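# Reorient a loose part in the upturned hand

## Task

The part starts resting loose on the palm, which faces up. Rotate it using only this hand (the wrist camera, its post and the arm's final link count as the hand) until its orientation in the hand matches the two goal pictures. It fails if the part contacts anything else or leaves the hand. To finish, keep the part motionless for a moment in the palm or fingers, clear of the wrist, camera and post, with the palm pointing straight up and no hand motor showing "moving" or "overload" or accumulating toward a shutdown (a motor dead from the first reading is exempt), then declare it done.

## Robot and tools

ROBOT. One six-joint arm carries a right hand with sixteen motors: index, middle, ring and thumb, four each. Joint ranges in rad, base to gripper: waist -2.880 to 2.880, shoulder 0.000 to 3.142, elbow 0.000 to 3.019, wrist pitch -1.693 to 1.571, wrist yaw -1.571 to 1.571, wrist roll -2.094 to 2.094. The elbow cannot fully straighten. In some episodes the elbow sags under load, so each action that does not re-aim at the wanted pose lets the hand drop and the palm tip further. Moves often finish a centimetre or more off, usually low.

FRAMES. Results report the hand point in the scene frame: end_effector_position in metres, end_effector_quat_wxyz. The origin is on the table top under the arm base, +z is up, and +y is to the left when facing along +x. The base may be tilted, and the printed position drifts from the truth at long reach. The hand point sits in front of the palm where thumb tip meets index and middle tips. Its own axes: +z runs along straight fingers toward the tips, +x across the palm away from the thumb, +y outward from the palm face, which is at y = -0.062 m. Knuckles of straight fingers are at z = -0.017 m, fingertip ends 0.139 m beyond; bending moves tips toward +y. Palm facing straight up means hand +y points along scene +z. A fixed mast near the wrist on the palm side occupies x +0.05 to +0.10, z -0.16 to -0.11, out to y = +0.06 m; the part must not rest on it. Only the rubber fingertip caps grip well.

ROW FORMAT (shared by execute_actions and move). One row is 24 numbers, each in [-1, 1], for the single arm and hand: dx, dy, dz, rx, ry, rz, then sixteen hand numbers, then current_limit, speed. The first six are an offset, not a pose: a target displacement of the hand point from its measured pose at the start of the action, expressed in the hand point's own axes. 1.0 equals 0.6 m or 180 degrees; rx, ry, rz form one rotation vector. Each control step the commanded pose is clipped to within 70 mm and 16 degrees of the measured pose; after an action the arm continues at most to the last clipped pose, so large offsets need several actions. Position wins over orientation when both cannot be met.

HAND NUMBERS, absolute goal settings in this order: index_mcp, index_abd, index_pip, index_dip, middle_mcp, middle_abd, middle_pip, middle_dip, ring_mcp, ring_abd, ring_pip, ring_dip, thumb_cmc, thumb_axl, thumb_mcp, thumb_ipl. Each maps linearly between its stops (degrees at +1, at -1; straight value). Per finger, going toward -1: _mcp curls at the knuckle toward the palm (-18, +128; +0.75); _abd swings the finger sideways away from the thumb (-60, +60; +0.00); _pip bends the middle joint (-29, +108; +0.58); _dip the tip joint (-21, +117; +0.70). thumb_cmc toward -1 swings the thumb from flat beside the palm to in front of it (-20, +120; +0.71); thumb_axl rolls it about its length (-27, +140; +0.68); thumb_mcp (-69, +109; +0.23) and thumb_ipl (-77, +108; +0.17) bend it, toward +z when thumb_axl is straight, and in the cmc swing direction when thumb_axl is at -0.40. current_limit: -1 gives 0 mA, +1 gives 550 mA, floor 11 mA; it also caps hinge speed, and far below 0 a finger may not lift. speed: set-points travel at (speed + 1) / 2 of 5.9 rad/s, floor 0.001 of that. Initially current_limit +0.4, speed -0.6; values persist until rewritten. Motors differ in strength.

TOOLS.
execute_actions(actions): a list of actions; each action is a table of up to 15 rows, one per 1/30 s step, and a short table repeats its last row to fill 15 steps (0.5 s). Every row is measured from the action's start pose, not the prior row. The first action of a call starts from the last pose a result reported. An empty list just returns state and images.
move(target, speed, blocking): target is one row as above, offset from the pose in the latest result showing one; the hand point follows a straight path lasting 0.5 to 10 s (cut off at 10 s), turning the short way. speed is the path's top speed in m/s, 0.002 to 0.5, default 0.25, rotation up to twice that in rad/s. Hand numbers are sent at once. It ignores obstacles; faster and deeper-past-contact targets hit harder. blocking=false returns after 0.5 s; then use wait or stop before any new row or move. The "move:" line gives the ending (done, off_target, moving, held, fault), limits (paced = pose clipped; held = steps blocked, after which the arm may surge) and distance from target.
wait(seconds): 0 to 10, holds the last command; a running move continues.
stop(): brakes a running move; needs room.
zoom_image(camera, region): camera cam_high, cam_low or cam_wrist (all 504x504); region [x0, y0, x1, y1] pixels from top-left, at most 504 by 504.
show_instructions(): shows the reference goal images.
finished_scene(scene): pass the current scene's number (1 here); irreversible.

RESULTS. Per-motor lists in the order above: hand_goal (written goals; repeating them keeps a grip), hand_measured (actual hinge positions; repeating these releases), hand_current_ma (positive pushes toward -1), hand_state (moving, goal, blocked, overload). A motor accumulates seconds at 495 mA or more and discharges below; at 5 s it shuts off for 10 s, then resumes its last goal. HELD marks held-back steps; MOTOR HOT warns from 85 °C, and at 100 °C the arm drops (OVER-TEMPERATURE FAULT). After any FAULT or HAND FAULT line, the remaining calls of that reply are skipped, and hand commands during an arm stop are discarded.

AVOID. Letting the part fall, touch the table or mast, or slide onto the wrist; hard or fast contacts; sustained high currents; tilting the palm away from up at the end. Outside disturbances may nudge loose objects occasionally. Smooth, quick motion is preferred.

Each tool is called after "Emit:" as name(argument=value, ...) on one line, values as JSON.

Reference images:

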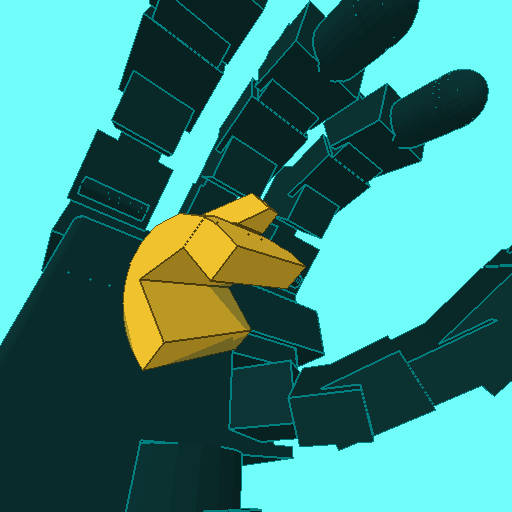

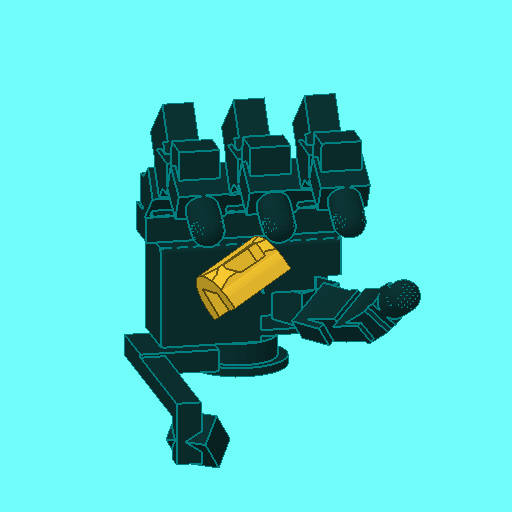

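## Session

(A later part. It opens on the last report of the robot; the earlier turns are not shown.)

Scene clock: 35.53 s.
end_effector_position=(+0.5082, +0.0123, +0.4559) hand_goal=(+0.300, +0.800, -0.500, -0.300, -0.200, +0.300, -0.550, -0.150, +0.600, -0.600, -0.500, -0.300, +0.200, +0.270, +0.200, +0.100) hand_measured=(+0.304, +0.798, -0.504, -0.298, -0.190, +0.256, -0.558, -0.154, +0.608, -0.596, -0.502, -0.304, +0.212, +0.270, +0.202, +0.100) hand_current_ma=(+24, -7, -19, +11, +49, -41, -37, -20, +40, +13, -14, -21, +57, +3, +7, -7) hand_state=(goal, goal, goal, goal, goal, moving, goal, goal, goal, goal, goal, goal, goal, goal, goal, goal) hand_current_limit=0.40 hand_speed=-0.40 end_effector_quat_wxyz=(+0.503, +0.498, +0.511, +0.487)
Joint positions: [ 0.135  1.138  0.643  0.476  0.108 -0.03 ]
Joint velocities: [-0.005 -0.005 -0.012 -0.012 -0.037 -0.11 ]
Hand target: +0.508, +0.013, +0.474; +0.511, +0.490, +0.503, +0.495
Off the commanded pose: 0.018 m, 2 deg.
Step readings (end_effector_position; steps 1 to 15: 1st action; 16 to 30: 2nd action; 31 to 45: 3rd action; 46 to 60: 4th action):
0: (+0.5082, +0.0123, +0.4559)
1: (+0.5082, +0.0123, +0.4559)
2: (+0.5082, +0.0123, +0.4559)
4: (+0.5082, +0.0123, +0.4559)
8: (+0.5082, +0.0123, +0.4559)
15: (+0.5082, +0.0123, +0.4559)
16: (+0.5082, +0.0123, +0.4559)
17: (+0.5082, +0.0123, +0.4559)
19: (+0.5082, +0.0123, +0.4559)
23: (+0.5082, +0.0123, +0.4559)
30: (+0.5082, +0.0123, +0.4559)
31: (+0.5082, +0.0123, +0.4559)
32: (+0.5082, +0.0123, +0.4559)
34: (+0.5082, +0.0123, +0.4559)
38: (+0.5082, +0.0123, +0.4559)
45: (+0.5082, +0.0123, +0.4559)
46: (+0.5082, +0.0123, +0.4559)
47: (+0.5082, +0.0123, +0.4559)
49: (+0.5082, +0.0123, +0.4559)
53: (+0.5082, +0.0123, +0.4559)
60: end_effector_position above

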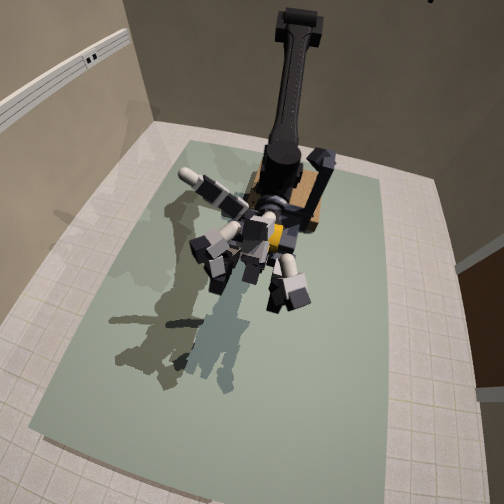

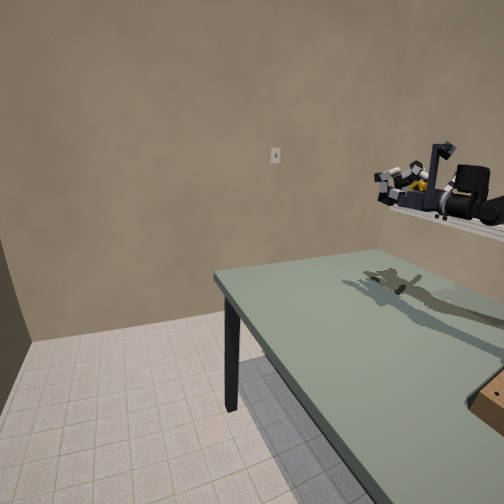

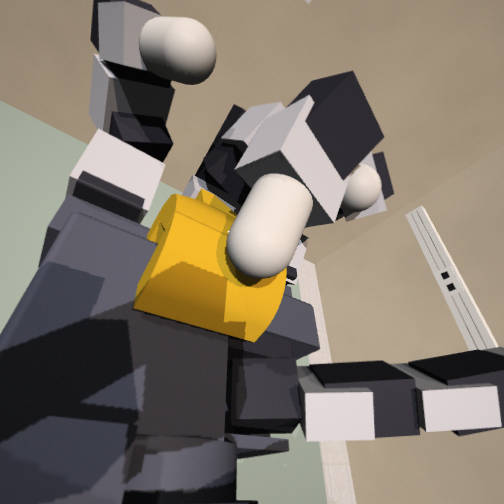

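Emit:
execute_actions(actions=[[[0,0.03,0,-0.01,0,0,0.5,0.8,-0.3,-0.3,0.65,-0.5,-0.6,-0.2,0.6,-0.7,-0.3,-0.3,0.2,0.27,0.2,0.1,0.4,0]],[[0,0.03,0,-0.01,0,0,0.5,0.8,-0.3,-0.3,0.65,-0.5,-0.95,-0.6,0.6,-0.7,-0.3,-0.3,0.2,0.27,0.2,0.1,0.4,-0.3]],[[0,0.03,0,-0.01,0,0,0.5,0.8,-0.3,-0.3,0.2,-0.5,-0.95,-0.6,0.6,-0.7,-0.3,-0.3,0.2,0.27,0.2,0.1,0.4,-0.5]],[[0,0.03,0,-0.01,0,0,0.5,0.8,-0.3,-0.3,0,-0.5,-0.9,-0.3,0.6,-0.7,-0.3,-0.3,0.2,0.27,0.2,0.1,0.4,-0.6]]])

Emit:
zoom_image(camera="cam_high", region=[170,150,340,320])

Scene clock: 39.10 s.
end_effector_position=(+0.5082, +0.0123, +0.4559) hand_goal=(+0.500, +0.800, -0.300, -0.300, +0.000, -0.500, -0.900, -0.300, +0.600, -0.700, -0.300, -0.300, +0.200, +0.270, +0.200, +0.100) hand_measured=(+0.506, +0.798, -0.302, -0.298, +0.158, -0.506, -0.894, -0.302, +0.608, -0.698, -0.302, -0.304, +0.212, +0.270, +0.202, +0.100) hand_current_ma=(+34, -7, -11, +11, +143, -25, +23, -9, +41, +13, -10, -20, +57, +3, +7, -7) hand_state=(goal, goal, goal, goal, moving, goal, moving, goal, goal, goal, goal, goal, goal, goal, goal, goal) hand_current_limit=0.40 hand_speed=-0.60 end_effector_quat_wxyz=(+0.503, +0.498, +0.511, +0.487)
Joint positions: [ 0.135  1.138  0.643  0.476  0.108 -0.03 ]
Joint velocities: [-0.015 -0.005 -0.002 -0.012 -0.007 -0.037]
Hand target: +0.508, +0.013, +0.474; +0.511, +0.490, +0.503, +0.495
Off the commanded pose: 0.018 m, 2 deg.
Step readings (end_effector_position; steps 1 to 15: 1st action; 16 to 30: 2nd action; 31 to 45: 3rd action; 46 to 60: 4th action):
0: (+0.5082, +0.0123, +0.4559)
1: (+0.5082, +0.0123, +0.4559)
2: (+0.5082, +0.0123, +0.4559)
4: (+0.5082, +0.0123, +0.4559)
8: (+0.5082, +0.0123, +0.4559)
15: (+0.5082, +0.0123, +0.4559)
16: (+0.5082, +0.0123, +0.4559)
17: (+0.5082, +0.0123, +0.4559)
19: (+0.5082, +0.0123, +0.4559)
23: (+0.5082, +0.0123, +0.4559)
30: (+0.5082, +0.0123, +0.4559)
31: (+0.5082, +0.0123, +0.4559)
32: (+0.5082, +0.0123, +0.4559)
34: (+0.5082, +0.0123, +0.4559)
38: (+0.5082, +0.0123, +0.4559)
45: (+0.5082, +0.0123, +0.4559)
46: (+0.5082, +0.0123, +0.4559)
47: (+0.5082, +0.0123, +0.4559)
49: (+0.5082, +0.0123, +0.4559)
53: (+0.5082, +0.0123, +0.4559)
60: end_effector_position above

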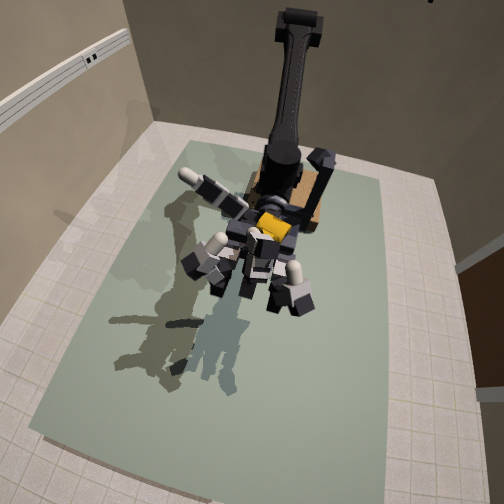

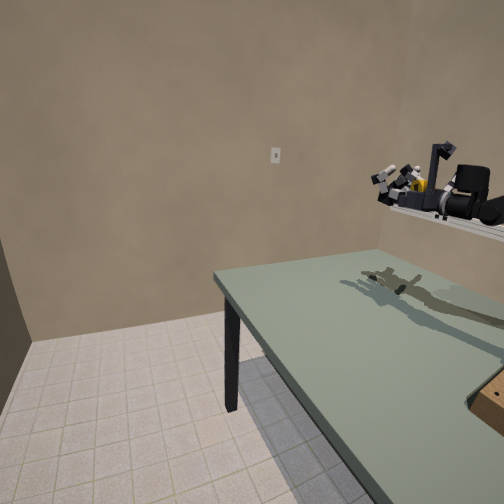

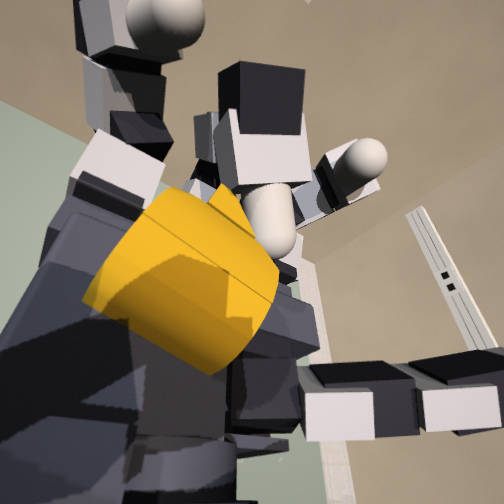

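Region (170, 150, 340, 320) of cam_high's 504x504 image, scaled by 2.965, with more detail than that image has.

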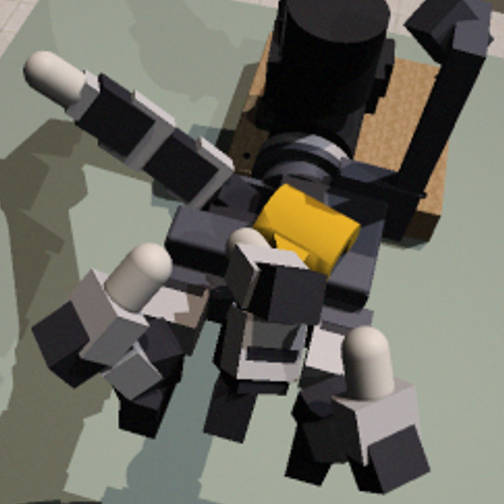

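Emit:
execute_actions(actions=[[[0,0.03,0,-0.01,0,0,0.5,0.8,-0.3,-0.3,0.65,0,-0.6,-0.2,0.1,-0.2,-0.55,-0.15,0.2,0.27,0.2,0.1,0.4,-0.2]],[[0,0.03,0,-0.01,0,0,0.5,0.8,-0.3,-0.3,0.65,0,-0.4,-0.2,-0.25,-0.2,-0.55,-0.15,0.2,0.27,0.2,0.1,0.4,-0.5]]])

Emit:
zoom_image(camera="cam_high", region=[170,150,340,320])

Scene clock: 41.70 s.
end_effector_position=(+0.5082, +0.0123, +0.4559) hand_goal=(+0.500, +0.800, -0.300, -0.300, +0.650, +0.000, -0.400, -0.200, -0.250, -0.200, -0.550, -0.150, +0.200, +0.270, +0.200, +0.100) hand_measured=(+0.506, +0.798, -0.302, -0.298, +0.658, -0.004, -0.402, -0.204, -0.242, -0.204, -0.550, -0.152, +0.212, +0.270, +0.202, +0.100) hand_current_ma=(+34, -7, -11, +11, +42, -15, -11, -18, +30, -18, +1, -14, +57, +3, +7, -7) hand_state=(goal, goal, goal, goal, goal, goal, goal, goal, moving, goal, goal, goal, goal, goal, goal, goal) hand_current_limit=0.40 hand_speed=-0.50 end_effector_quat_wxyz=(+0.503, +0.498, +0.511, +0.487)
Joint positions: [ 0.135  1.138  0.643  0.476  0.108 -0.03 ]
Joint velocities: [-0.005 -0.005  0.002 -0.017  0.007  0.007]
Hand target: +0.508, +0.013, +0.474; +0.511, +0.490, +0.503, +0.495
Off the commanded pose: 0.018 m, 2 deg.
Step readings (end_effector_position; steps 1 to 15: 1st action; 16 to 30: 2nd action):
0: (+0.5082, +0.0123, +0.4559)
1: (+0.5082, +0.0123, +0.4559)
2: (+0.5082, +0.0123, +0.4559)
4: (+0.5082, +0.0123, +0.4559)
8: (+0.5082, +0.0123, +0.4559)
15: (+0.5082, +0.0123, +0.4559)
16: (+0.5082, +0.0123, +0.4559)
17: (+0.5082, +0.0123, +0.4559)
19: (+0.5082, +0.0123, +0.4559)
23: (+0.5082, +0.0123, +0.4559)
30: end_effector_position above

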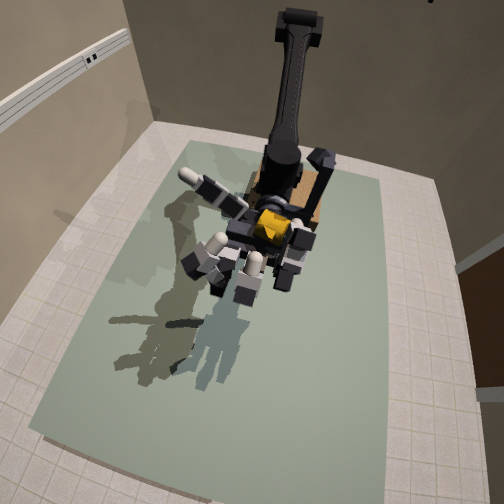

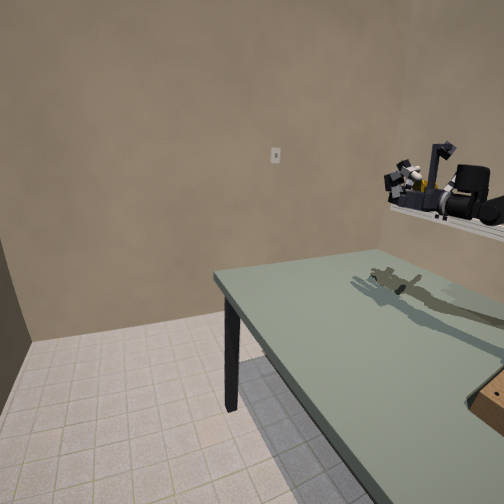

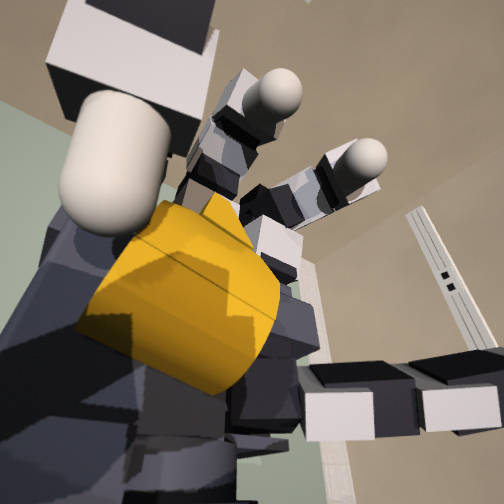

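Region (170, 150, 340, 320) of cam_high's 504x504 image, scaled by 2.965, with more detail than that image has.

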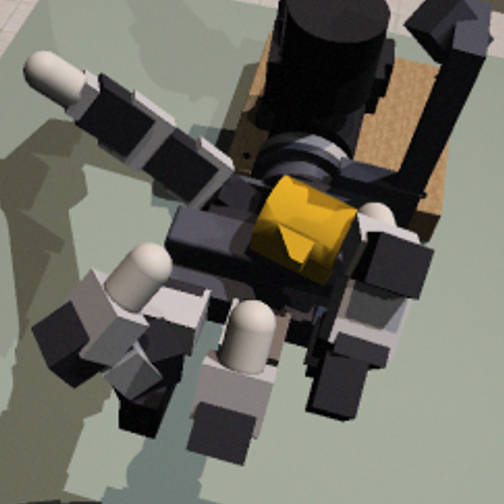

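Emit:
execute_actions(actions=[[[0,0.03,0,-0.01,0,0,0.6,0.8,0,0,0.6,0.8,-0.9,-0.4,0.5,-0.7,-0.3,-0.15,-0.4,0.27,0.4,0.1,0.4,0]],[[0,0.03,0,-0.01,0,0,0.6,0.8,0,0,0.05,0.8,-0.9,-0.4,0.5,-0.7,-0.3,-0.15,-0.4,0.27,0.4,0.1,0.4,-0.4]]])

Emit:
execute_actions(actions=[[[0,0.03,0,-0.01,0,0,0.6,0.8,0,0,0.1,0,-0.9,-0.4,0.5,-0.7,-0.3,-0.15,-0.4,0.27,0.4,0.1,0.4,-0.4]],[[0,0.03,0,-0.01,0,0,0.6,0.8,0,0,0.05,-0.8,-0.9,-0.4,0.5,-0.7,-0.3,-0.15,-0.4,0.27,0.4,0.1,0.4,-0.4]],[[0,0.03,0,-0.01,0,0,0.6,0.8,0,0,-0.1,-0.8,-0.8,-0.2,0.5,-0.7,-0.3,-0.15,-0.4,0.27,0.4,0.1,0.4,-0.4]]])

Emit:
zoom_image(camera="cam_high", region=[170,150,340,320])

Scene clock: 44.37 s.
end_effector_position=(+0.5082, +0.0123, +0.4559) hand_goal=(+0.600, +0.800, +0.000, +0.000, +0.050, +0.800, -0.900, -0.400, +0.500, -0.700, -0.300, -0.150, -0.400, +0.270, +0.400, +0.100) hand_measured=(+0.608, +0.798, +0.000, -0.002, +0.184, +0.798, -0.898, -0.398, +0.508, -0.698, -0.302, -0.152, -0.390, +0.270, +0.400, +0.100) hand_current_ma=(+41, -7, -4, -15, +127, -12, +5, +11, +39, +9, -10, -14, +54, +3, +5, -6) hand_state=(goal, goal, goal, goal, moving, goal, goal, goal, goal, goal, goal, goal, goal, goal, goal, goal) hand_current_limit=0.40 hand_speed=-0.40 end_effector_quat_wxyz=(+0.503, +0.498, +0.511, +0.487)
Joint positions: [ 0.135  1.138  0.643  0.476  0.108 -0.03 ]
Joint velocities: [ 0.015 -0.005 -0.007 -0.002 -0.007 -0.037]
Hand target: +0.508, +0.013, +0.474; +0.511, +0.490, +0.503, +0.495
Off the commanded pose: 0.018 m, 2 deg.
Step readings (end_effector_position; steps 1 to 15: 1st action; 16 to 30: 2nd action):
0: (+0.5082, +0.0123, +0.4559)
1: (+0.5082, +0.0123, +0.4559)
2: (+0.5082, +0.0123, +0.4559)
4: (+0.5082, +0.0123, +0.4559)
8: (+0.5082, +0.0123, +0.4559)
15: (+0.5082, +0.0123, +0.4559)
16: (+0.5082, +0.0123, +0.4559)
17: (+0.5082, +0.0123, +0.4559)
19: (+0.5082, +0.0123, +0.4559)
23: (+0.5082, +0.0123, +0.4559)
30: end_effector_position above

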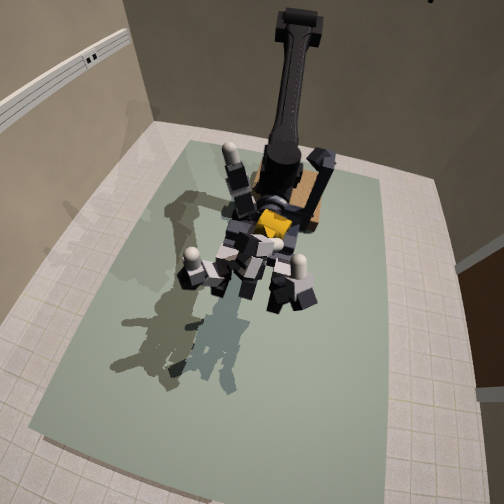

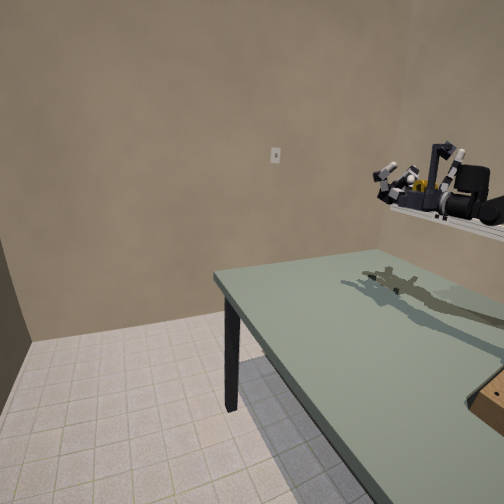

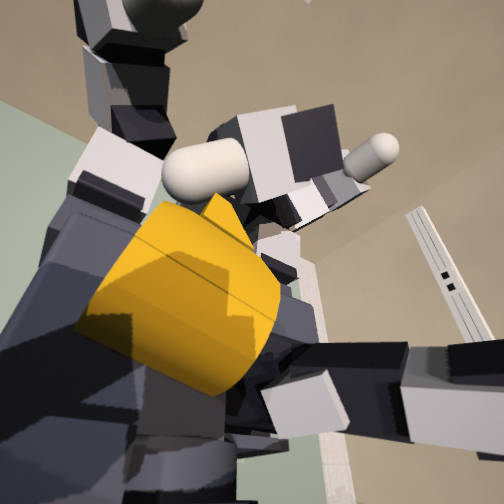

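Scene clock: 45.87 s.
end_effector_position=(+0.5082, +0.0123, +0.4559) hand_goal=(+0.600, +0.800, +0.000, +0.000, -0.100, -0.800, -0.800, -0.200, +0.500, -0.700, -0.300, -0.150, -0.400, +0.270, +0.400, +0.100) hand_measured=(+0.608, +0.798, +0.000, -0.002, -0.092, -0.798, -0.806, -0.204, +0.508, -0.698, -0.302, -0.152, -0.390, +0.270, +0.400, +0.100) hand_current_ma=(+42, -7, -4, -15, +46, +10, -33, -19, +40, +9, -10, -14, +53, +2, +5, -6) hand_state=(goal, goal, goal, goal, goal, goal, goal, goal, goal, goal, goal, goal, goal, goal, goal, goal) hand_current_limit=0.40 hand_speed=-0.40 end_effector_quat_wxyz=(+0.503, +0.498, +0.511, +0.487)
Joint positions: [ 0.135  1.138  0.643  0.476  0.108 -0.03 ]
Joint velocities: [-0.015 -0.005  0.017 -0.007  0.022 -0.066]
Hand target: +0.508, +0.013, +0.474; +0.511, +0.490, +0.503, +0.495
Off the commanded pose: 0.018 m, 2 deg.
Step readings (end_effector_position; steps 1 to 15: 1st action; 16 to 30: 2nd action; 31 to 45: 3rd action):
0: (+0.5082, +0.0123, +0.4559)
1: (+0.5082, +0.0123, +0.4559)
2: (+0.5082, +0.0123, +0.4559)
4: (+0.5082, +0.0123, +0.4559)
8: (+0.5082, +0.0123, +0.4559)
15: (+0.5082, +0.0123, +0.4559)
16: (+0.5082, +0.0123, +0.4559)
17: (+0.5082, +0.0123, +0.4559)
19: (+0.5082, +0.0123, +0.4559)
23: (+0.5082, +0.0123, +0.4559)
30: (+0.5082, +0.0123, +0.4559)
31: (+0.5082, +0.0123, +0.4559)
32: (+0.5082, +0.0123, +0.4559)
34: (+0.5082, +0.0123, +0.4559)
38: (+0.5082, +0.0123, +0.4559)
45: end_effector_position above

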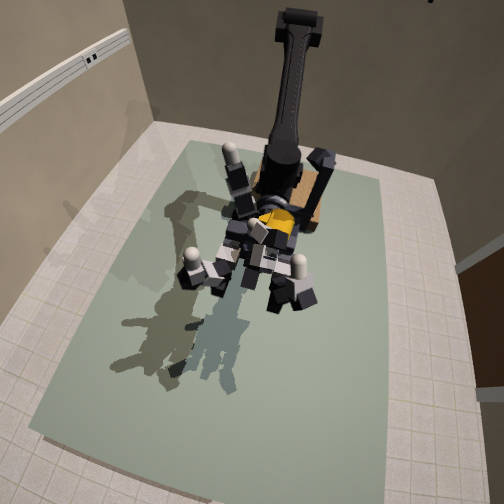

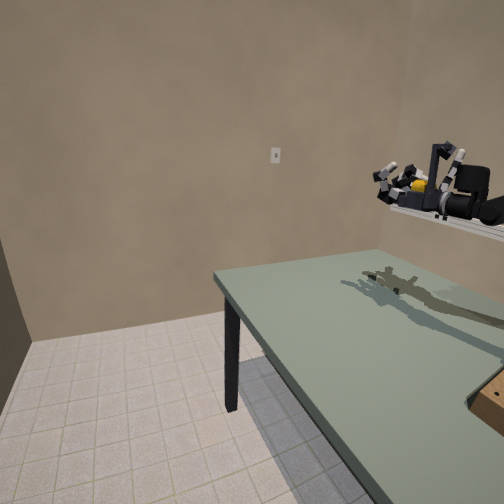

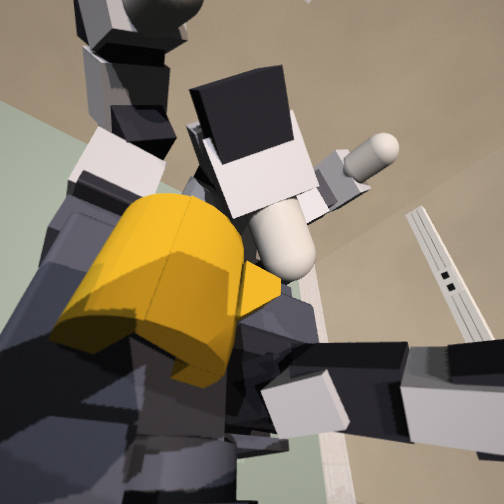

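Region (170, 150, 340, 320) of cam_high's 504x504 image, scaled by 2.965, with more detail than that image has.

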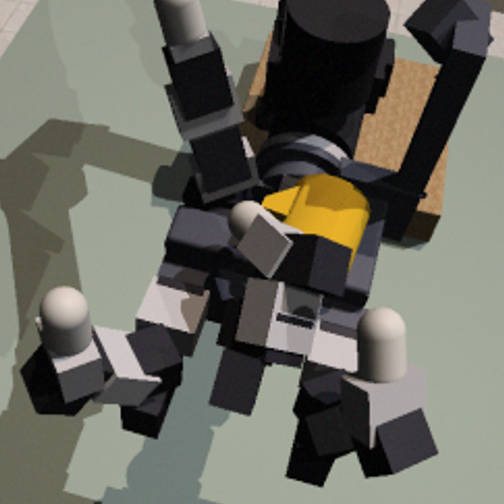

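Excellent. Repeat the sweep.

Emit:
execute_actions(actions=[[[0,0.03,0,-0.01,0,0,0.6,0.8,0,0,0.6,-0.5,-0.9,-0.4,0.5,-0.7,-0.3,-0.15,-0.1,0.27,0.4,0.1,0.4,0]],[[0,0.03,0,-0.01,0,0,0.6,0.8,0,0,0.6,0.9,-0.9,-0.4,0.5,-0.7,-0.3,-0.15,-0.1,0.27,0.4,0.1,0.4,0.2]],[[0,0.03,0,-0.01,0,0,0.6,0.8,0,0,0.05,0.9,-0.9,-0.4,0.5,-0.7,-0.3,-0.15,-0.1,0.27,0.4,0.1,0.4,-0.3]],[[0,0.03,0,-0.01,0,0,0.6,0.8,0,0,0.1,0,-0.9,-0.4,0.5,-0.7,-0.3,-0.15,-0.1,0.27,0.4,0.1,0.4,-0.4]],[[0,0.03,0,-0.01,0,0,0.6,0.8,0,0,0.05,-0.7,-0.9,-0.4,0.5,-0.7,-0.3,-0.15,-0.1,0.27,0.4,0.1,0.4,-0.4]],[[0,0.03,0,-0.01,0,0,0.6,0.8,0,0,0.6,-0.5,-0.9,-0.4,0.5,-0.7,-0.3,-0.15,-0.1,0.27,0.4,0.1,0.4,-0.2]]])

Emit:
zoom_image(camera="cam_high", region=[170,150,340,320])

Scene clock: 51.67 s.
end_effector_position=(+0.5082, +0.0123, +0.4559) hand_goal=(+0.600, +0.800, +0.000, +0.000, +0.600, -0.500, -0.900, -0.400, +0.500, -0.700, -0.300, -0.150, -0.100, +0.270, +0.400, +0.100) hand_measured=(+0.608, +0.798, +0.000, -0.002, +0.602, -0.504, -0.900, -0.398, +0.508, -0.698, -0.302, -0.152, -0.094, +0.270, +0.402, +0.100) hand_current_ma=(+42, -7, -3, -15, +37, -15, +1, +10, +40, +9, -10, -14, +31, +2, +8, -6) hand_state=(goal, goal, goal, goal, moving, goal, goal, goal, goal, goal, goal, goal, goal, goal, goal, goal) hand_current_limit=0.40 hand_speed=-0.20 end_effector_quat_wxyz=(+0.504, +0.498, +0.511, +0.487)
Joint positions: [ 0.135  1.138  0.643  0.476  0.108 -0.03 ]
Joint velocities: [ 0.005 -0.005  0.002 -0.012 -0.051  0.007]
Hand target: +0.508, +0.013, +0.474; +0.511, +0.490, +0.503, +0.495
Off the commanded pose: 0.018 m, 2 deg.
Step readings (end_effector_position; steps 1 to 15: 1st action; 16 to 30: 2nd action; 31 to 45: 3rd action; 46 to 60: 4th action; 61 to 75: 5th action; 76 to 90: 6th action):
0: (+0.5082, +0.0123, +0.4559)
1: (+0.5082, +0.0123, +0.4559)
2: (+0.5082, +0.0123, +0.4559)
4: (+0.5082, +0.0123, +0.4559)
8: (+0.5082, +0.0123, +0.4559)
15: (+0.5082, +0.0123, +0.4559)
16: (+0.5082, +0.0123, +0.4559)
17: (+0.5082, +0.0123, +0.4559)
19: (+0.5082, +0.0123, +0.4559)
23: (+0.5082, +0.0123, +0.4559)
30: (+0.5082, +0.0123, +0.4559)
31: (+0.5082, +0.0123, +0.4559)
32: (+0.5082, +0.0123, +0.4559)
34: (+0.5082, +0.0123, +0.4559)
38: (+0.5082, +0.0123, +0.4559)
45: (+0.5082, +0.0123, +0.4559)
46: (+0.5082, +0.0123, +0.4559)
47: (+0.5082, +0.0123, +0.4559)
49: (+0.5082, +0.0123, +0.4559)
53: (+0.5082, +0.0123, +0.4559)
60: (+0.5082, +0.0123, +0.4559)
61: (+0.5082, +0.0123, +0.4559)
62: (+0.5082, +0.0123, +0.4559)
64: (+0.5082, +0.0123, +0.4559)
68: (+0.5082, +0.0123, +0.4559)
75: (+0.5082, +0.0123, +0.4559)
76: (+0.5082, +0.0123, +0.4559)
77: (+0.5082, +0.0123, +0.4559)
79: (+0.5082, +0.0123, +0.4559)
83: (+0.5082, +0.0123, +0.4559)
90: end_effector_position above

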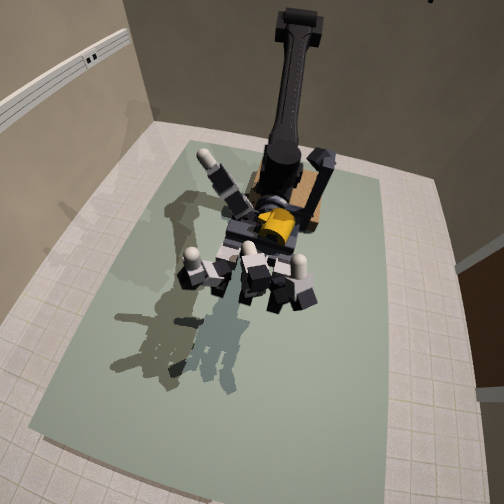

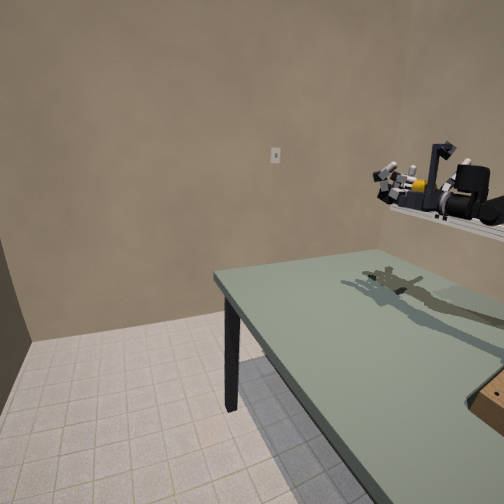

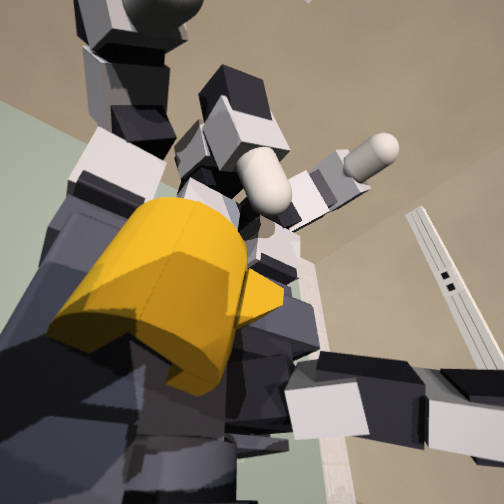

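Region (170, 150, 340, 320) of cam_high's 504x504 image, scaled by 2.965, with more detail than that image has.

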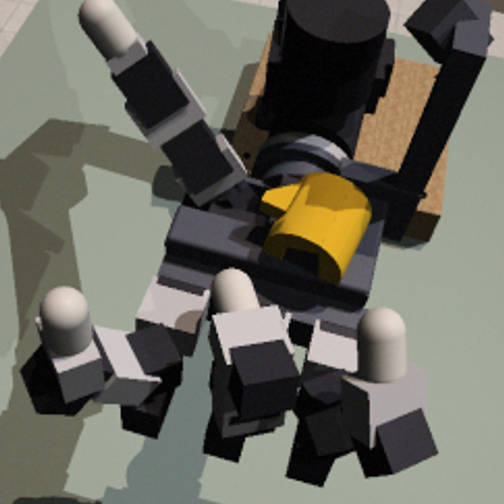

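Now sweep with the ring finger on the front +x corner.

Emit:
execute_actions(actions=[[[0,0.03,0,-0.01,0,0,0.6,0.8,0,0,0.6,0.4,0,0,0.5,0.3,-0.85,-0.35,-0.4,0.27,0.4,0.1,0.4,0]],[[0,0.03,0,-0.01,0,0,0.6,0.8,0,0,0.6,0.4,0,0,-0.05,0.3,-0.85,-0.35,-0.4,0.27,0.4,0.1,0.4,-0.3]],[[0,0.03,0,-0.01,0,0,0.6,0.8,0,0,0.6,0.4,0,0,-0.05,-0.3,-0.85,-0.35,-0.4,0.27,0.4,0.1,0.4,-0.4]],[[0,0.03,0,-0.01,0,0,0.6,0.8,0,0,0.6,0.4,0,0,-0.1,-0.95,-0.85,-0.35,-0.4,0.27,0.4,0.1,0.4,-0.4]]])

Emit:
zoom_image(camera="cam_high", region=[170,150,340,320])

Scene clock: 55.37 s.
end_effector_position=(+0.5082, +0.0123, +0.4559) hand_goal=(+0.600, +0.800, +0.000, +0.000, +0.600, +0.400, +0.000, +0.000, -0.100, -0.950, -0.850, -0.350, -0.400, +0.270, +0.400, +0.100) hand_measured=(+0.608, +0.798, +0.000, -0.002, +0.608, +0.398, +0.000, -0.002, -0.090, -0.936, -0.850, -0.348, -0.390, +0.270, +0.402, +0.100) hand_current_ma=(+42, -7, -3, -15, +48, -13, -4, -15, +49, +4, -1, +11, +54, +2, +10, -6) hand_state=(goal, goal, goal, goal, goal, goal, goal, goal, goal, moving, goal, goal, goal, goal, goal, goal) hand_current_limit=0.40 hand_speed=-0.40 end_effector_quat_wxyz=(+0.504, +0.498, +0.511, +0.487)
Joint positions: [ 0.135  1.138  0.643  0.476  0.108 -0.03 ]
Joint velocities: [ 0.005 -0.015  0.002 -0.007 -0.051 -0.037]
Hand target: +0.508, +0.013, +0.474; +0.511, +0.490, +0.503, +0.495
Off the commanded pose: 0.018 m, 2 deg.
Step readings (end_effector_position; steps 1 to 15: 1st action; 16 to 30: 2nd action; 31 to 45: 3rd action; 46 to 60: 4th action):
0: (+0.5082, +0.0123, +0.4559)
1: (+0.5082, +0.0123, +0.4559)
2: (+0.5082, +0.0123, +0.4559)
4: (+0.5082, +0.0123, +0.4559)
8: (+0.5082, +0.0123, +0.4559)
15: (+0.5082, +0.0123, +0.4559)
16: (+0.5082, +0.0123, +0.4559)
17: (+0.5082, +0.0123, +0.4559)
19: (+0.5082, +0.0123, +0.4559)
23: (+0.5082, +0.0123, +0.4559)
30: (+0.5082, +0.0123, +0.4559)
31: (+0.5082, +0.0123, +0.4559)
32: (+0.5082, +0.0123, +0.4559)
34: (+0.5082, +0.0123, +0.4559)
38: (+0.5082, +0.0123, +0.4559)
45: (+0.5082, +0.0123, +0.4559)
46: (+0.5082, +0.0123, +0.4559)
47: (+0.5082, +0.0123, +0.4559)
49: (+0.5082, +0.0123, +0.4559)
53: (+0.5082, +0.0123, +0.4559)
60: end_effector_position above

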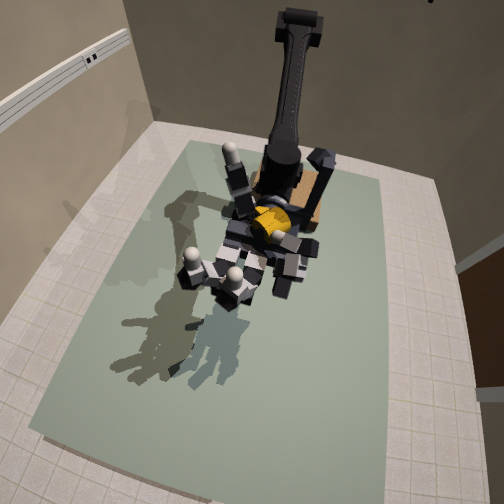

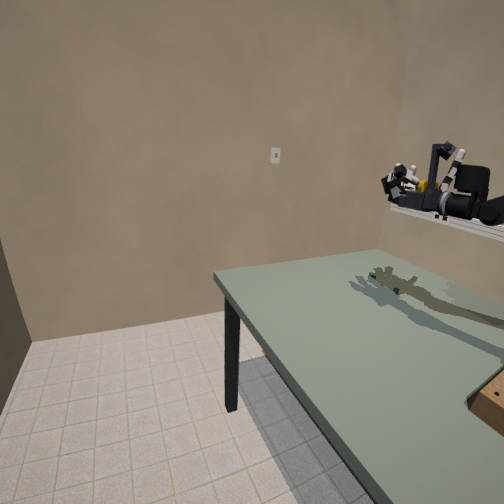

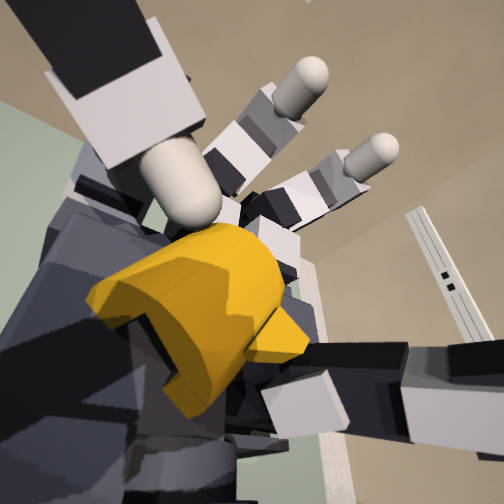

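Region (170, 150, 340, 320) of cam_high's 504x504 image, scaled by 2.965, with more detail than that image has.

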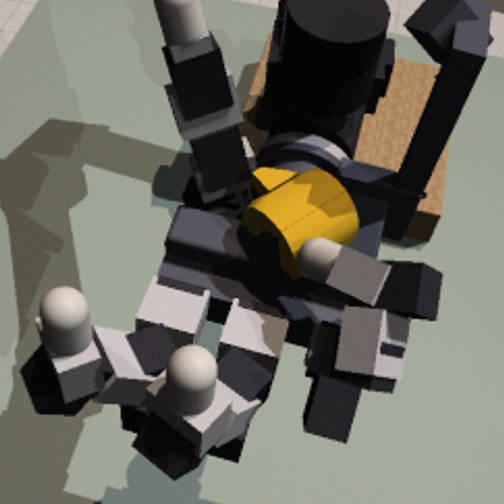

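Emit:
execute_actions(actions=[[[0,0.03,0,-0.01,0,0,0.6,0.8,0,0,0.6,0.4,0,0,-0.2,-0.6,-0.85,-0.35,-0.5,0.27,0.3,0.1,0.4,-0.5]],[[0,0.03,0,-0.01,0,0,0.6,0.8,0,0,0.6,0.4,0,0,-0.2,-0.6,-0.85,-0.35,-0.95,0.27,0.3,0.1,0.4,-0.6]],[[0,0.03,0,-0.01,0,0,0.6,0.8,0,0,0.6,0.4,0,0,-0.2,-0.6,-0.85,-0.35,-0.95,0.27,0.3,0.1,0.4,-0.6]]])

Emit:
zoom_image(camera="cam_high", region=[170,150,340,320])

Scene clock: 58.93 s.
end_effector_position=(+0.5082, +0.0123, +0.4559) hand_goal=(+0.600, +0.800, +0.000, +0.000, +0.600, +0.400, +0.000, +0.000, -0.200, -0.600, -0.850, -0.350, -0.950, +0.270, +0.300, +0.100) hand_measured=(+0.608, +0.798, +0.000, -0.002, +0.608, +0.398, +0.000, -0.002, -0.176, -0.588, -0.852, -0.374, -0.882, +0.264, +0.308, +0.100) hand_current_ma=(+42, -7, -3, -15, +48, -13, -4, -15, +132, +49, -14, -118, +354, -36, +47, -6) hand_state=(goal, goal, goal, goal, goal, goal, goal, goal, blocked, goal, goal, blocked, blocked, goal, goal, goal) hand_current_limit=0.40 hand_speed=-0.60 end_effector_quat_wxyz=(+0.504, +0.498, +0.511, +0.487)
Joint positions: [ 0.135  1.138  0.643  0.476  0.108 -0.03 ]
Joint velocities: [ 0.015 -0.005 -0.002 -0.007  0.037  0.007]
Hand target: +0.508, +0.013, +0.474; +0.511, +0.490, +0.503, +0.495
Off the commanded pose: 0.018 m, 2 deg.
Step readings (end_effector_position; steps 1 to 15: 1st action; 16 to 30: 2nd action; 31 to 45: 3rd action):
0: (+0.5082, +0.0123, +0.4559)
1: (+0.5082, +0.0123, +0.4559)
2: (+0.5082, +0.0123, +0.4559)
4: (+0.5082, +0.0123, +0.4559)
8: (+0.5082, +0.0123, +0.4559)
15: (+0.5082, +0.0123, +0.4559)
16: (+0.5082, +0.0123, +0.4559)
17: (+0.5082, +0.0123, +0.4559)
19: (+0.5082, +0.0123, +0.4559)
23: (+0.5082, +0.0123, +0.4559)
30: (+0.5082, +0.0123, +0.4559)
31: (+0.5082, +0.0123, +0.4559)
32: (+0.5082, +0.0123, +0.4559)
34: (+0.5082, +0.0123, +0.4559)
38: (+0.5082, +0.0123, +0.4559)
45: end_effector_position above

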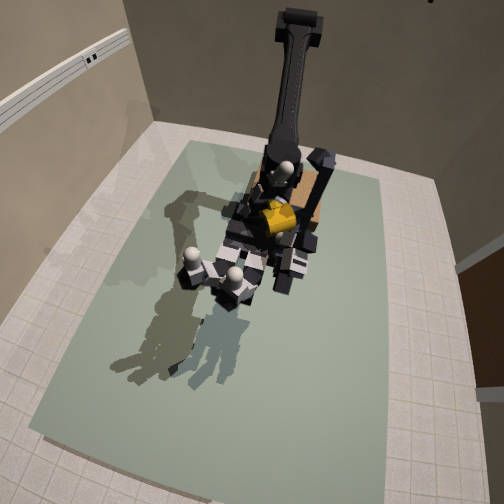

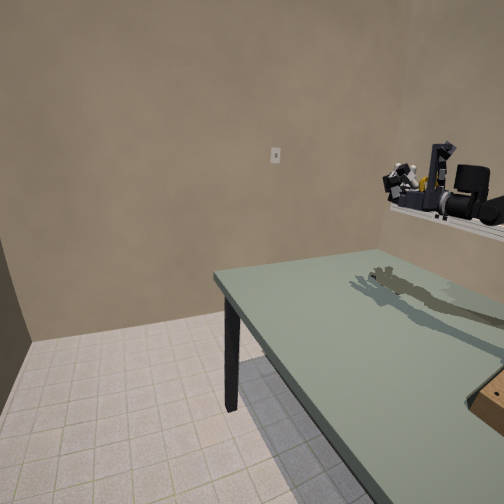

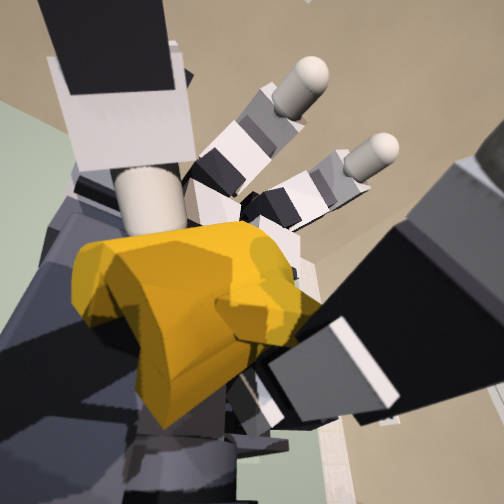

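Region (170, 150, 340, 320) of cam_high's 504x504 image, scaled by 2.965, with more detail than that image has.

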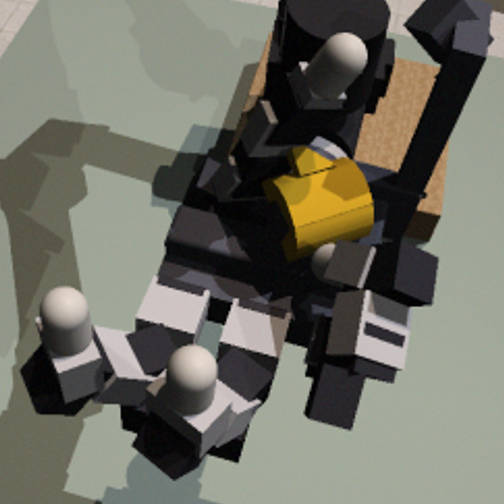

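Emit:
execute_actions(actions=[[[0,0.03,0,-0.01,0,0,0.6,0.8,0,0,-0.3,0,0.1,0.2,-0.2,-0.6,-0.85,-0.35,-0.3,0.27,0.3,0.1,0.4,0]],[[0,0.03,0,-0.01,0,0,0.6,0.8,0,0,-0.8,0,0.1,0.2,-0.2,-0.6,-0.85,-0.35,-0.3,0.27,0.3,0.1,0.4,-0.4]],[[0,0.03,0,-0.01,0,0,0.6,0.8,0,0,-0.9,0,0,0,-0.2,-0.6,-0.85,-0.35,-0.3,0.27,0.3,0.1,0.4,-0.6]]])

Emit:
zoom_image(camera="cam_low", region=[370,130,490,230])

Scene clock: 62.50 s.
end_effector_position=(+0.5082, +0.0123, +0.4559) hand_goal=(+0.600, +0.800, +0.000, +0.000, -0.900, +0.000, +0.000, +0.000, -0.200, -0.600, -0.850, -0.350, -0.300, +0.270, +0.300, +0.100) hand_measured=(+0.608, +0.798, +0.000, -0.002, -0.760, +0.002, +0.000, +0.002, -0.192, -0.598, -0.852, -0.354, -0.298, +0.268, +0.302, +0.100) hand_current_ma=(+42, -7, -3, -15, +35, +13, +1, +11, +38, +11, -15, -19, +12, -15, +12, -6) hand_state=(goal, goal, goal, goal, moving, goal, goal, goal, goal, goal, goal, goal, goal, goal, goal, goal) hand_current_limit=0.40 hand_speed=-0.60 end_effector_quat_wxyz=(+0.504, +0.498, +0.511, +0.487)
Joint positions: [ 0.135  1.138  0.643  0.476  0.108 -0.03 ]
Joint velocities: [ 0.005 -0.015  0.002 -0.007 -0.051  0.007]
Hand target: +0.508, +0.013, +0.474; +0.511, +0.490, +0.503, +0.495
Off the commanded pose: 0.018 m, 2 deg.
Step readings (end_effector_position; steps 1 to 15: 1st action; 16 to 30: 2nd action; 31 to 45: 3rd action):
0: (+0.5082, +0.0123, +0.4559)
1: (+0.5082, +0.0123, +0.4559)
2: (+0.5082, +0.0123, +0.4559)
4: (+0.5082, +0.0123, +0.4559)
8: (+0.5082, +0.0123, +0.4559)
15: (+0.5082, +0.0123, +0.4559)
16: (+0.5082, +0.0123, +0.4559)
17: (+0.5082, +0.0123, +0.4559)
19: (+0.5082, +0.0123, +0.4559)
23: (+0.5082, +0.0123, +0.4559)
30: (+0.5082, +0.0123, +0.4559)
31: (+0.5082, +0.0123, +0.4559)
32: (+0.5082, +0.0123, +0.4559)
34: (+0.5082, +0.0123, +0.4559)
38: (+0.5082, +0.0123, +0.4559)
45: end_effector_position above

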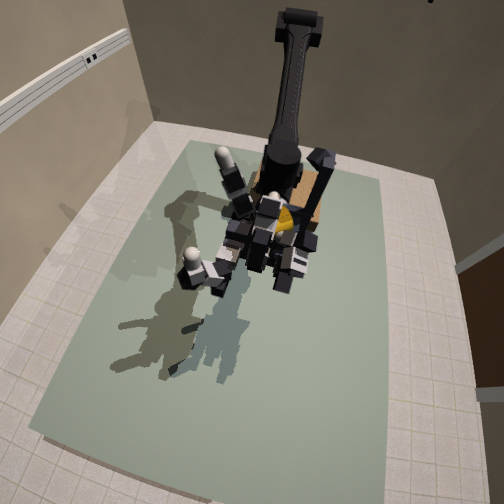

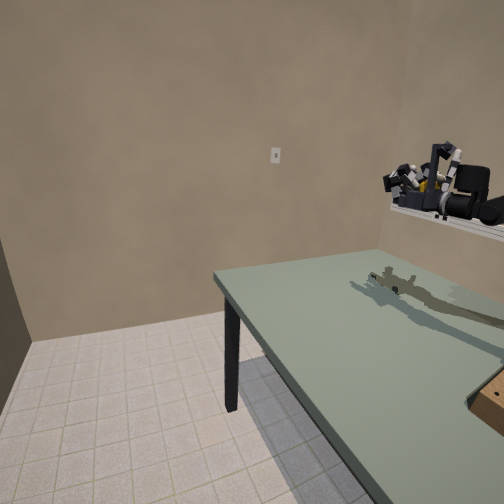

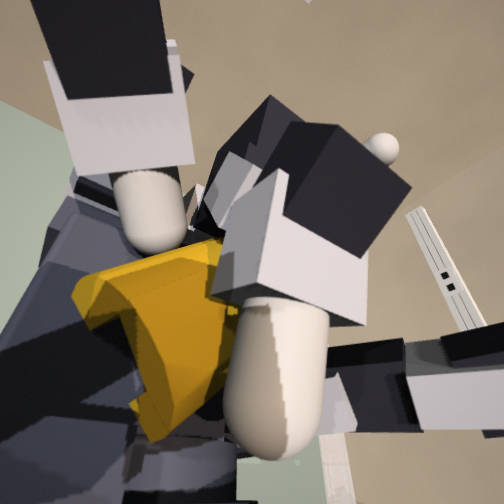

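Region (370, 130, 490, 230) of cam_low's 504x504 image, scaled by 4.200, with more detail than that image has.

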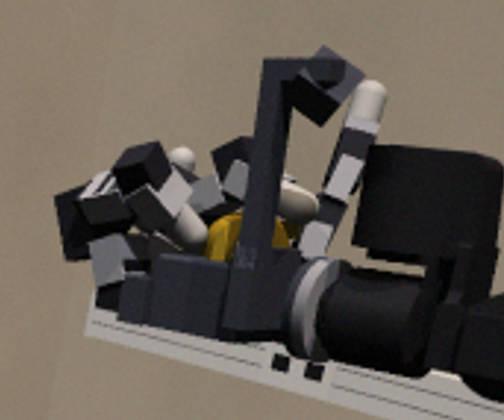

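Emit:
execute_actions(actions=[[[0,0.03,0,-0.01,0,0,0.6,0.8,0,0,-0.85,0,0,0,0.5,-0.3,-0.6,-0.2,-0.3,0.27,0.3,0.1,0.4,-0.2]],[[0,0.03,0,-0.01,0,0,0.6,0.8,0,0,-0.8,0,0,-0.5,0.5,-0.3,-0.6,-0.2,-0.3,0.27,0.3,0.1,0.4,-0.5]],[[0,0.03,0,-0.01,0,0,0.6,0.8,0,0,-0.65,0,-0.15,-0.7,0.5,-0.3,-0.6,-0.2,-0.3,0.27,0.3,0.1,0.4,-0.6]]])

Emit:
zoom_image(camera="cam_low", region=[370,130,490,230])

Scene clock: 67.60 s.
end_effector_position=(+0.5082, +0.0123, +0.4559) hand_goal=(+0.600, +0.800, +0.000, +0.000, -0.650, +0.000, -0.150, -0.700, +0.500, -0.300, -0.600, -0.200, -0.300, +0.270, +0.300, +0.100) hand_measured=(+0.608, +0.798, +0.000, -0.002, -0.652, +0.004, -0.150, -0.696, +0.506, -0.304, -0.604, -0.204, -0.298, +0.268, +0.302, +0.100) hand_current_ma=(+42, -7, -3, -15, -9, +14, +3, +13, +36, -17, -20, -21, +12, -15, +12, -6) hand_state=(goal, goal, goal, goal, goal, goal, goal, moving, goal, goal, goal, goal, goal, goal, goal, goal) hand_current_limit=0.40 hand_speed=-0.60 end_effector_quat_wxyz=(+0.504, +0.498, +0.511, +0.487)
Joint positions: [ 0.135  1.138  0.643  0.476  0.108 -0.03 ]
Joint velocities: [ 0.005  0.005  0.002  0.002  0.037 -0.007]
Hand target: +0.508, +0.013, +0.474; +0.511, +0.490, +0.503, +0.495
Off the commanded pose: 0.018 m, 2 deg.
Step readings (end_effector_position; steps 1 to 15: 1st action; 16 to 30: 2nd action; 31 to 45: 3rd action):
0: (+0.5082, +0.0123, +0.4559)
1: (+0.5082, +0.0123, +0.4559)
2: (+0.5082, +0.0123, +0.4559)
4: (+0.5082, +0.0123, +0.4559)
8: (+0.5082, +0.0123, +0.4559)
15: (+0.5082, +0.0123, +0.4559)
16: (+0.5082, +0.0123, +0.4559)
17: (+0.5082, +0.0123, +0.4559)
19: (+0.5082, +0.0123, +0.4559)
23: (+0.5082, +0.0123, +0.4559)
30: (+0.5082, +0.0123, +0.4559)
31: (+0.5082, +0.0123, +0.4559)
32: (+0.5082, +0.0123, +0.4559)
34: (+0.5082, +0.0123, +0.4559)
38: (+0.5082, +0.0123, +0.4559)
45: end_effector_position above

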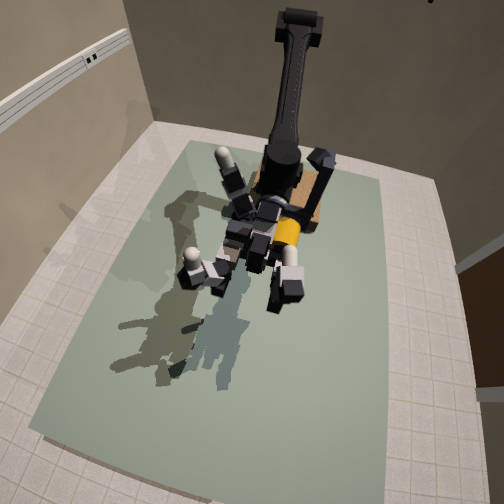

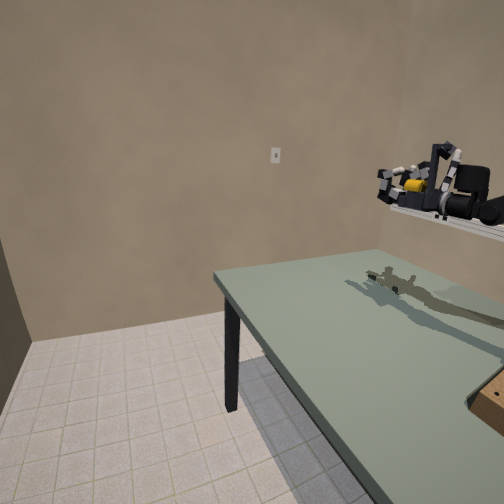

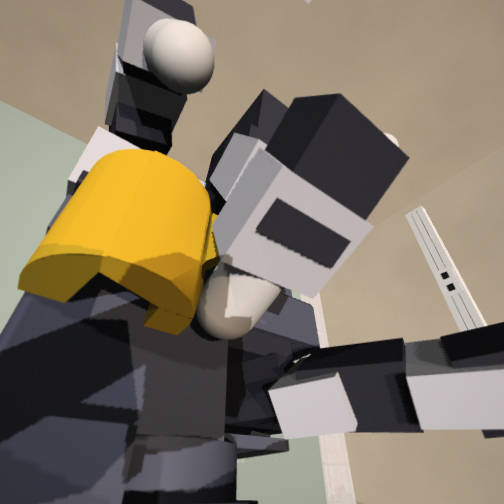

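Region (370, 130, 490, 230) of cam_low's 504x504 image, scaled by 4.200, with more detail than that image has.

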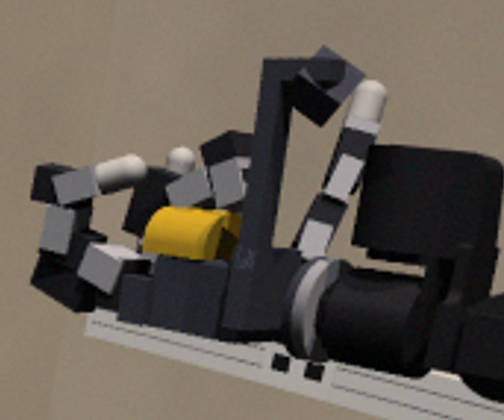

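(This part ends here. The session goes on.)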